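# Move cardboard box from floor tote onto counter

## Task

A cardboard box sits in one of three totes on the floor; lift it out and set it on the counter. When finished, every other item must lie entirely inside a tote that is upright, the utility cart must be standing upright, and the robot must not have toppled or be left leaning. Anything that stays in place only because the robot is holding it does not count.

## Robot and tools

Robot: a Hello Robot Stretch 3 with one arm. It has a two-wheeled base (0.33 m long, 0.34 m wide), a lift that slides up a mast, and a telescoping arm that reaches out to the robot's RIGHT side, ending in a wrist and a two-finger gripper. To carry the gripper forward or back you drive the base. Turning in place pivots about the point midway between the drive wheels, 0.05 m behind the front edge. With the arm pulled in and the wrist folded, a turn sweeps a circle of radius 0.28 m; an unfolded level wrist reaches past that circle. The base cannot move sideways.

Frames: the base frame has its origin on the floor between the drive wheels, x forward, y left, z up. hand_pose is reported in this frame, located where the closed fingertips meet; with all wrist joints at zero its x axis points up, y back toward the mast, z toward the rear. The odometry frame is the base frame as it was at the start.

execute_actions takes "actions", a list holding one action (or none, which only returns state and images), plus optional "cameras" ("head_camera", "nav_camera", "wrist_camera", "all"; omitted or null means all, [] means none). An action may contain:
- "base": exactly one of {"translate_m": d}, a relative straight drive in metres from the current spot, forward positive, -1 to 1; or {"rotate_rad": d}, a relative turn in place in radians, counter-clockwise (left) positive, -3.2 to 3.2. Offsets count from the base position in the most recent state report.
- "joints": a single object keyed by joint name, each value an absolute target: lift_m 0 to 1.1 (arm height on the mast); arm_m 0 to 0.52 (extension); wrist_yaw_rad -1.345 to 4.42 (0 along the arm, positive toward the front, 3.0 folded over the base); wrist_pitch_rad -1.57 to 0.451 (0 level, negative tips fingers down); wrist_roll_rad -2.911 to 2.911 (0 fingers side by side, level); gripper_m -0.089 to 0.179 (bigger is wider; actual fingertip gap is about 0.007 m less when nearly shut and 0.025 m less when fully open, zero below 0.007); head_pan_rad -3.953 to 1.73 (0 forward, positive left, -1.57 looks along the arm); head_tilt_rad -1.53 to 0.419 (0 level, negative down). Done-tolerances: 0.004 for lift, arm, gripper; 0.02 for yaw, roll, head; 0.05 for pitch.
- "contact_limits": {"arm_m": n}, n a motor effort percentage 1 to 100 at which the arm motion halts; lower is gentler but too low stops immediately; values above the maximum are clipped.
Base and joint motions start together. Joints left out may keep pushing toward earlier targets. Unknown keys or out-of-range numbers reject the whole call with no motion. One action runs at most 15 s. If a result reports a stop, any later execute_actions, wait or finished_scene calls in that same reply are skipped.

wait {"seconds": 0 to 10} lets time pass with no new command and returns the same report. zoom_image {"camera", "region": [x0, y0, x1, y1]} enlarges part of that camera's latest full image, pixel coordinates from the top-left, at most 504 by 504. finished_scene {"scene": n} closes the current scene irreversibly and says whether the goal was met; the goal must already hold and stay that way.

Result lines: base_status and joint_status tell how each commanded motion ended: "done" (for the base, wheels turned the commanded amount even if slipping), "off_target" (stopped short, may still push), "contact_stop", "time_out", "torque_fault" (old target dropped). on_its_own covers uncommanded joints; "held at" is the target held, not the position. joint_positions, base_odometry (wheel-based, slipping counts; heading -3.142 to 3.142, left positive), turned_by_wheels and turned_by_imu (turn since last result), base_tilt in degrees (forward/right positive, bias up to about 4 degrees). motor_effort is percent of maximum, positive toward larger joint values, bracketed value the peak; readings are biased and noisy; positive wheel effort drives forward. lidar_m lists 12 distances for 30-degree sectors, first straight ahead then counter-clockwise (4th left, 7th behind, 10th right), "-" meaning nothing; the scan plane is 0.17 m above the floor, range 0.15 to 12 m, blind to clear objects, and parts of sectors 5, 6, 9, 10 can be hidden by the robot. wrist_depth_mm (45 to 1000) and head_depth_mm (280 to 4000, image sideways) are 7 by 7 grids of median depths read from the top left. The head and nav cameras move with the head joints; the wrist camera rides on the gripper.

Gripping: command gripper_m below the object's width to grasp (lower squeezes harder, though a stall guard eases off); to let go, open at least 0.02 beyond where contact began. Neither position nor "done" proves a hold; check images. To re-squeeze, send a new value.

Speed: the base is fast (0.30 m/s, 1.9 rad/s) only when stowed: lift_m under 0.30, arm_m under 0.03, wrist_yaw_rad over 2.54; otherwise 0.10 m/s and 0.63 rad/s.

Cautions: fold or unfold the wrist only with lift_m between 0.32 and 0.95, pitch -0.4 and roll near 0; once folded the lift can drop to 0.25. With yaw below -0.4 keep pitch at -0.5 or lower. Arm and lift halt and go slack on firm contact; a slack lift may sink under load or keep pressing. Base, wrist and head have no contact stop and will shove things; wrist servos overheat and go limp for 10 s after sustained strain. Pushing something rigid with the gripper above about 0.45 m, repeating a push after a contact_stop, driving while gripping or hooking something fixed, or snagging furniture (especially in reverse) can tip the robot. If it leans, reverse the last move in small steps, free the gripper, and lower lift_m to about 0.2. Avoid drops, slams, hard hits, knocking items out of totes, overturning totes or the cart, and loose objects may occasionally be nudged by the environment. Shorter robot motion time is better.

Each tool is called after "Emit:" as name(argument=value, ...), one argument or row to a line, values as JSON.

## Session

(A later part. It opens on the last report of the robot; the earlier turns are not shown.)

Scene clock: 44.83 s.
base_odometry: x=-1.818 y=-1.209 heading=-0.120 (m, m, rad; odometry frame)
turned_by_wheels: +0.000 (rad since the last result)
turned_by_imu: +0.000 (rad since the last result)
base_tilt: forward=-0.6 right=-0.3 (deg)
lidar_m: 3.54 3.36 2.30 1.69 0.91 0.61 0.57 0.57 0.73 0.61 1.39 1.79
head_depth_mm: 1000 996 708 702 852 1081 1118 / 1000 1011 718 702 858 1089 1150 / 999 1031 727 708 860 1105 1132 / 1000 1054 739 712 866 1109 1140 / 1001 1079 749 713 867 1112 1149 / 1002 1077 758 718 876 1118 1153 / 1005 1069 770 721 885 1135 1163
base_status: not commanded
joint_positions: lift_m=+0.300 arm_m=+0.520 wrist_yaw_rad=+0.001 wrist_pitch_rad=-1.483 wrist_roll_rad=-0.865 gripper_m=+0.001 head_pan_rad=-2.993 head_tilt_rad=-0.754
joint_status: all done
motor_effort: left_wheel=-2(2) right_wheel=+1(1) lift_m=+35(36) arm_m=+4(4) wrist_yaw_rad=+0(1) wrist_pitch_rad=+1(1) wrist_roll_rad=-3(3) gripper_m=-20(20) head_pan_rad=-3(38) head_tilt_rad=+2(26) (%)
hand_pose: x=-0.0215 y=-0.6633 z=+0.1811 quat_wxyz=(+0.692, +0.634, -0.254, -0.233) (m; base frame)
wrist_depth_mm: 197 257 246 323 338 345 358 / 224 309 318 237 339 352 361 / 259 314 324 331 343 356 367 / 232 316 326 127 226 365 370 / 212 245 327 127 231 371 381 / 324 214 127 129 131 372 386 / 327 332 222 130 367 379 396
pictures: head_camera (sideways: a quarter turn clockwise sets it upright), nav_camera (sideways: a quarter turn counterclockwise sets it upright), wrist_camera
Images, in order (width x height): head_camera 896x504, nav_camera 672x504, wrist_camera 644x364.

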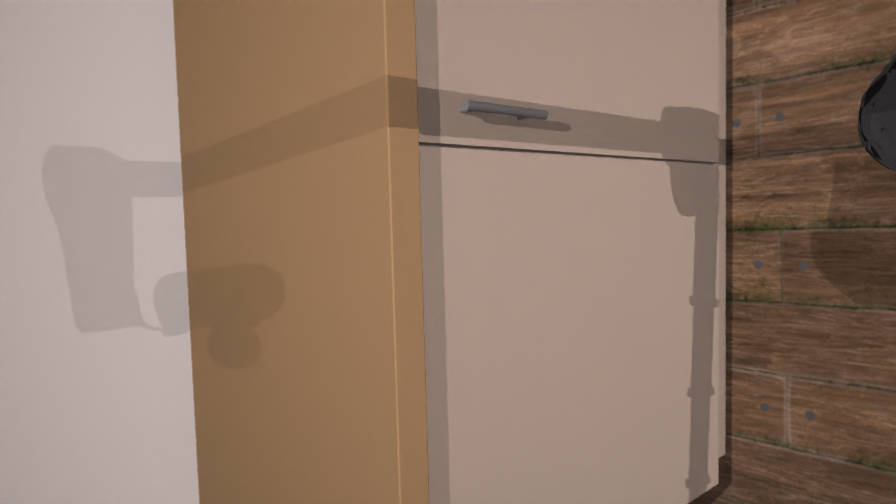

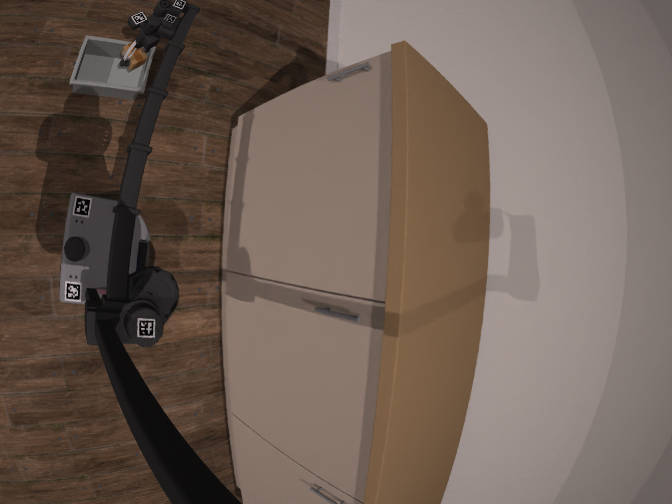

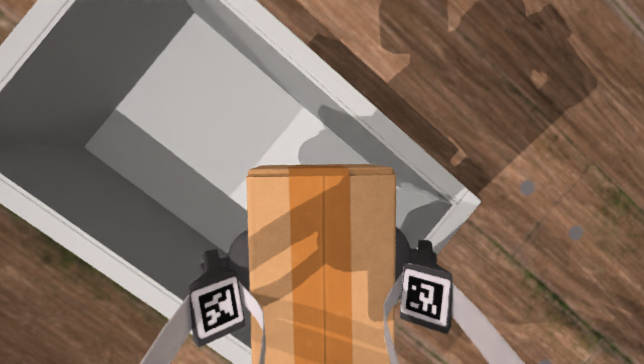

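Counter about 0.9 m high.

Emit:
execute_actions(
  actions=[
    {"base":{"translate_m":-0.08},"joints":{"lift_m":1.1,"head_tilt_rad":-0.6,"head_pan_rad":-1.57}},
  ],
  cameras=[],
)

Emit:
execute_actions(
  actions=[
    {"base":{"rotate_rad":-1.45}},
  ],
)

Scene clock: 53.20 s.
base_odometry: x=-1.897 y=-1.199 heading=-0.120 (m, m, rad; odometry frame)
turned_by_wheels: +0.000 (rad since the last result)
turned_by_imu: +0.001 (rad since the last result)
base_tilt: forward=-0.6 right=-0.3 (deg)
lidar_m: 3.18 3.43 2.29 1.70 0.79 0.53 0.49 0.50 0.63 1.64 1.43 1.85
head_depth_mm: 1459 1572 1763 2000 1740 1405 1192 / 1435 1543 1727 1953 1753 1423 1205 / - 1509 1677 1931 1773 1436 1187 / 1351 1469 1656 1903 1779 1450 1211 / 1339 1473 1647 1861 1805 1455 1193 / 1331 1467 1630 1827 1813 1472 1229 / 1313 1454 1611 1746 1716 1476 1243
base_status: done
joint_positions: lift_m=+1.100 arm_m=+0.520 wrist_yaw_rad=+0.001 wrist_pitch_rad=-1.483 wrist_roll_rad=-0.865 gripper_m=+0.001 head_pan_rad=-1.577 head_tilt_rad=-0.606
joint_status: all done
motor_effort: left_wheel=-2(7) right_wheel=+3(3) lift_m=+35(36) arm_m=+4(4) wrist_yaw_rad=-1(0) wrist_pitch_rad=+1(1) wrist_roll_rad=-3(3) gripper_m=-20(21) head_pan_rad=+3(36) head_tilt_rad=+3(16) (%)
hand_pose: x=-0.0215 y=-0.6633 z=+0.9811 quat_wxyz=(+0.692, +0.634, -0.254, -0.233) (m; base frame)
wrist_depth_mm: - - - - - - - / - - - - - - - / - - - - - - - / - - - 127 - - - / - - - 127 - - - / - - 127 130 131 - - / - - - 131 755 - -
pictures: none
No camera images: the call's "cameras" was empty. Leave "cameras" out to get every camera's image.

Scene clock: 56.47 s.
base_odometry: x=-1.897 y=-1.199 heading=-1.570 (m, m, rad; odometry frame)
turned_by_wheels: -1.450 (rad since the last result)
turned_by_imu: -1.428 (rad since the last result)
base_tilt: forward=-0.6 right=-0.3 (deg)
lidar_m: 1.64 1.42 2.33 3.17 3.00 1.70 1.70 0.68 0.51 0.49 0.51 0.71
head_depth_mm: 942 1009 967 677 607 716 869 / 940 1008 988 686 608 715 872 / - 994 1004 665 591 717 874 / 914 992 1012 687 596 718 877 / 912 1006 1042 712 602 722 877 / 911 1003 1057 721 609 721 882 / 911 1009 1067 730 615 722 881
base_status: done
joint_positions: lift_m=+1.100 arm_m=+0.520 wrist_yaw_rad=+0.001 wrist_pitch_rad=-1.482 wrist_roll_rad=-0.865 gripper_m=+0.001 head_pan_rad=-1.577 head_tilt_rad=-0.606
joint_status: not commanded
motor_effort: left_wheel=+3(8) right_wheel=-3(9) lift_m=+34(35) arm_m=+4(4) wrist_yaw_rad=+0(1) wrist_pitch_rad=+1(0) wrist_roll_rad=-3(3) gripper_m=-19(20) head_pan_rad=+3(3) head_tilt_rad=+3(2) (%)
hand_pose: x=-0.0215 y=-0.6634 z=+0.9811 quat_wxyz=(+0.692, +0.634, -0.254, -0.233) (m; base frame)
wrist_depth_mm: 202 206 213 217 224 232 238 / 206 210 214 221 228 236 243 / 208 212 217 226 231 239 246 / 211 216 218 127 233 243 248 / 213 218 223 127 238 247 252 / 217 221 127 129 132 251 259 / 221 223 230 131 248 254 262
pictures: head_camera (sideways: a quarter turn clockwise sets it upright), nav_camera (sideways: a quarter turn counterclockwise sets it upright), wrist_camera
Images, in order (width x height): head_camera 896x504, nav_camera 672x504, wrist_camera 644x364.

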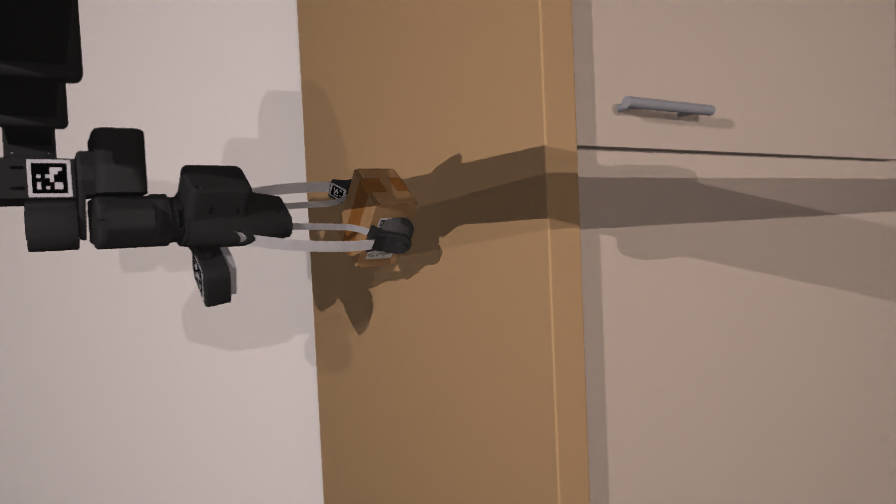

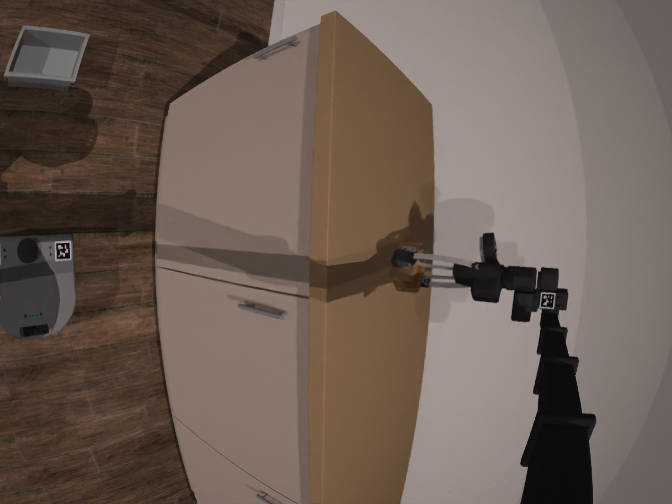

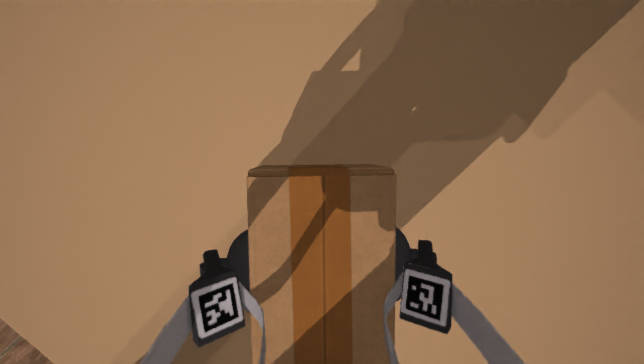

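Emit:
execute_actions(
  actions=[
    {"joints":{"lift_m":1.052}},
  ],
  cameras=[],
)

Emit:
execute_actions(
  actions=[
    {"joints":{"gripper_m":0.11}},
  ],
  cameras=[],
)

Emit:
execute_actions(
  actions=[
    {"joints":{"lift_m":1.1}},
  ],
  cameras=["wrist_camera"],
)

Scene clock: 58.00 s.
base_odometry: x=-1.897 y=-1.199 heading=-1.570 (m, m, rad; odometry frame)
turned_by_wheels: +0.000 (rad since the last result)
turned_by_imu: +0.000 (rad since the last result)
base_tilt: forward=-0.6 right=-0.3 (deg)
lidar_m: 1.64 1.42 2.32 3.21 2.99 1.70 1.70 0.68 0.50 0.49 0.51 0.71
head_depth_mm: 898 1042 974 676 608 714 872 / 898 1022 987 687 609 717 874 / 890 1042 951 669 589 718 872 / 911 1000 967 675 594 720 876 / 911 1007 1041 712 603 720 875 / 909 1006 1061 719 610 721 879 / 910 1001 1064 729 616 724 881
base_status: not commanded
joint_positions: lift_m=+1.052 arm_m=+0.520 wrist_yaw_rad=+0.001 wrist_pitch_rad=-1.482 wrist_roll_rad=-0.865 gripper_m=+0.001 head_pan_rad=-1.577 head_tilt_rad=-0.606
joint_status: all done
motor_effort: left_wheel=+3(2) right_wheel=-4(3) lift_m=+25(31) arm_m=+4(4) wrist_yaw_rad=+0(0) wrist_pitch_rad=+0(0) wrist_roll_rad=-3(3) gripper_m=-20(20) head_pan_rad=+3(3) head_tilt_rad=+3(2) (%)
hand_pose: x=-0.0215 y=-0.6635 z=+0.9335 quat_wxyz=(+0.692, +0.634, -0.254, -0.233) (m; base frame)
wrist_depth_mm: 160 162 167 172 176 182 188 / 161 165 169 174 179 185 191 / 164 167 172 176 182 188 193 / 165 170 174 127 184 190 197 / 168 172 174 128 186 193 200 / 170 175 127 129 131 197 203 / 173 175 180 131 194 200 207
pictures: none
No camera images: the call's "cameras" was empty. Leave "cameras" out to get every camera's image.

Scene clock: 59.60 s.
base_odometry: x=-1.897 y=-1.199 heading=-1.570 (m, m, rad; odometry frame)
turned_by_wheels: +0.000 (rad since the last result)
turned_by_imu: +0.000 (rad since the last result)
base_tilt: forward=-0.6 right=-0.3 (deg)
lidar_m: 1.64 1.43 2.32 3.18 3.00 1.71 1.70 0.68 0.50 0.49 0.51 0.70
head_depth_mm: 897 1043 970 676 607 718 869 / 899 1027 986 686 608 713 873 / 890 1039 951 668 588 716 872 / 913 1000 962 674 596 718 874 / 913 1005 1032 712 603 720 876 / 912 1002 1063 720 608 723 875 / 907 1004 1065 729 617 723 880
base_status: not commanded
joint_positions: lift_m=+1.052 arm_m=+0.520 wrist_yaw_rad=+0.001 wrist_pitch_rad=-1.471 wrist_roll_rad=-0.867 gripper_m=+0.110 head_pan_rad=-1.577 head_tilt_rad=-0.606
joint_status: all done
motor_effort: left_wheel=+1(3) right_wheel=+0(2) lift_m=+26(26) arm_m=+3(4) wrist_yaw_rad=+0(0) wrist_pitch_rad=-4(5) wrist_roll_rad=-2(3) gripper_m=+1(83) head_pan_rad=+3(3) head_tilt_rad=+3(3) (%)
hand_pose: x=-0.0215 y=-0.6663 z=+0.9335 quat_wxyz=(+0.696, +0.630, -0.255, -0.232) (m; base frame)
wrist_depth_mm: 160 163 168 173 178 185 191 / 162 165 170 175 181 186 193 / 163 167 172 178 183 189 195 / 165 169 173 131 186 192 199 / 167 171 175 131 187 195 202 / 169 172 155 133 189 199 205 / 171 175 180 134 193 201 209
pictures: none
No camera images: the call's "cameras" was empty. Leave "cameras" out to get every camera's image.

Scene clock: 60.87 s.
base_odometry: x=-1.897 y=-1.199 heading=-1.570 (m, m, rad; odometry frame)
turned_by_wheels: +0.000 (rad since the last result)
turned_by_imu: +0.000 (rad since the last result)
base_tilt: forward=-0.6 right=-0.3 (deg)
lidar_m: 1.64 1.42 2.32 3.19 3.02 1.70 1.70 0.68 0.50 0.49 0.51 0.71
head_depth_mm: 941 1013 967 678 608 715 871 / 941 1014 989 686 607 717 872 / - 996 998 669 589 717 873 / 910 996 1018 677 597 720 875 / 912 1007 1039 714 603 721 878 / 912 1004 1062 720 610 721 882 / 908 1005 1065 731 618 722 883
base_status: not commanded
joint_positions: lift_m=+1.100 arm_m=+0.520 wrist_yaw_rad=+0.001 wrist_pitch_rad=-1.472 wrist_roll_rad=-0.867 gripper_m=+0.110 head_pan_rad=-1.577 head_tilt_rad=-0.606
joint_status: all done
motor_effort: left_wheel=+3(3) right_wheel=-4(4) lift_m=+34(35) arm_m=+3(3) wrist_yaw_rad=+0(0) wrist_pitch_rad=-3(3) wrist_roll_rad=-2(2) gripper_m=+0(1) head_pan_rad=+3(3) head_tilt_rad=+3(3) (%)
hand_pose: x=-0.0215 y=-0.6660 z=+0.9812 quat_wxyz=(+0.696, +0.631, -0.255, -0.232) (m; base frame)
wrist_depth_mm: 203 206 213 220 225 232 242 / 204 208 215 223 229 238 245 / 206 212 218 225 232 240 249 / 210 216 220 178 236 243 254 / 213 217 225 179 238 248 256 / 214 219 227 183 241 253 261 / 218 220 231 237 245 255 265
pictures: wrist_camera
Images, in order (width x height): wrist_camera 644x364.

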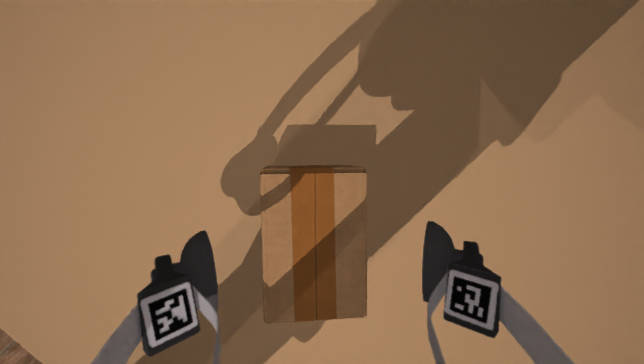

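Emit:
finished_scene(
  scene=1,
)

The scene is finished: the task was done.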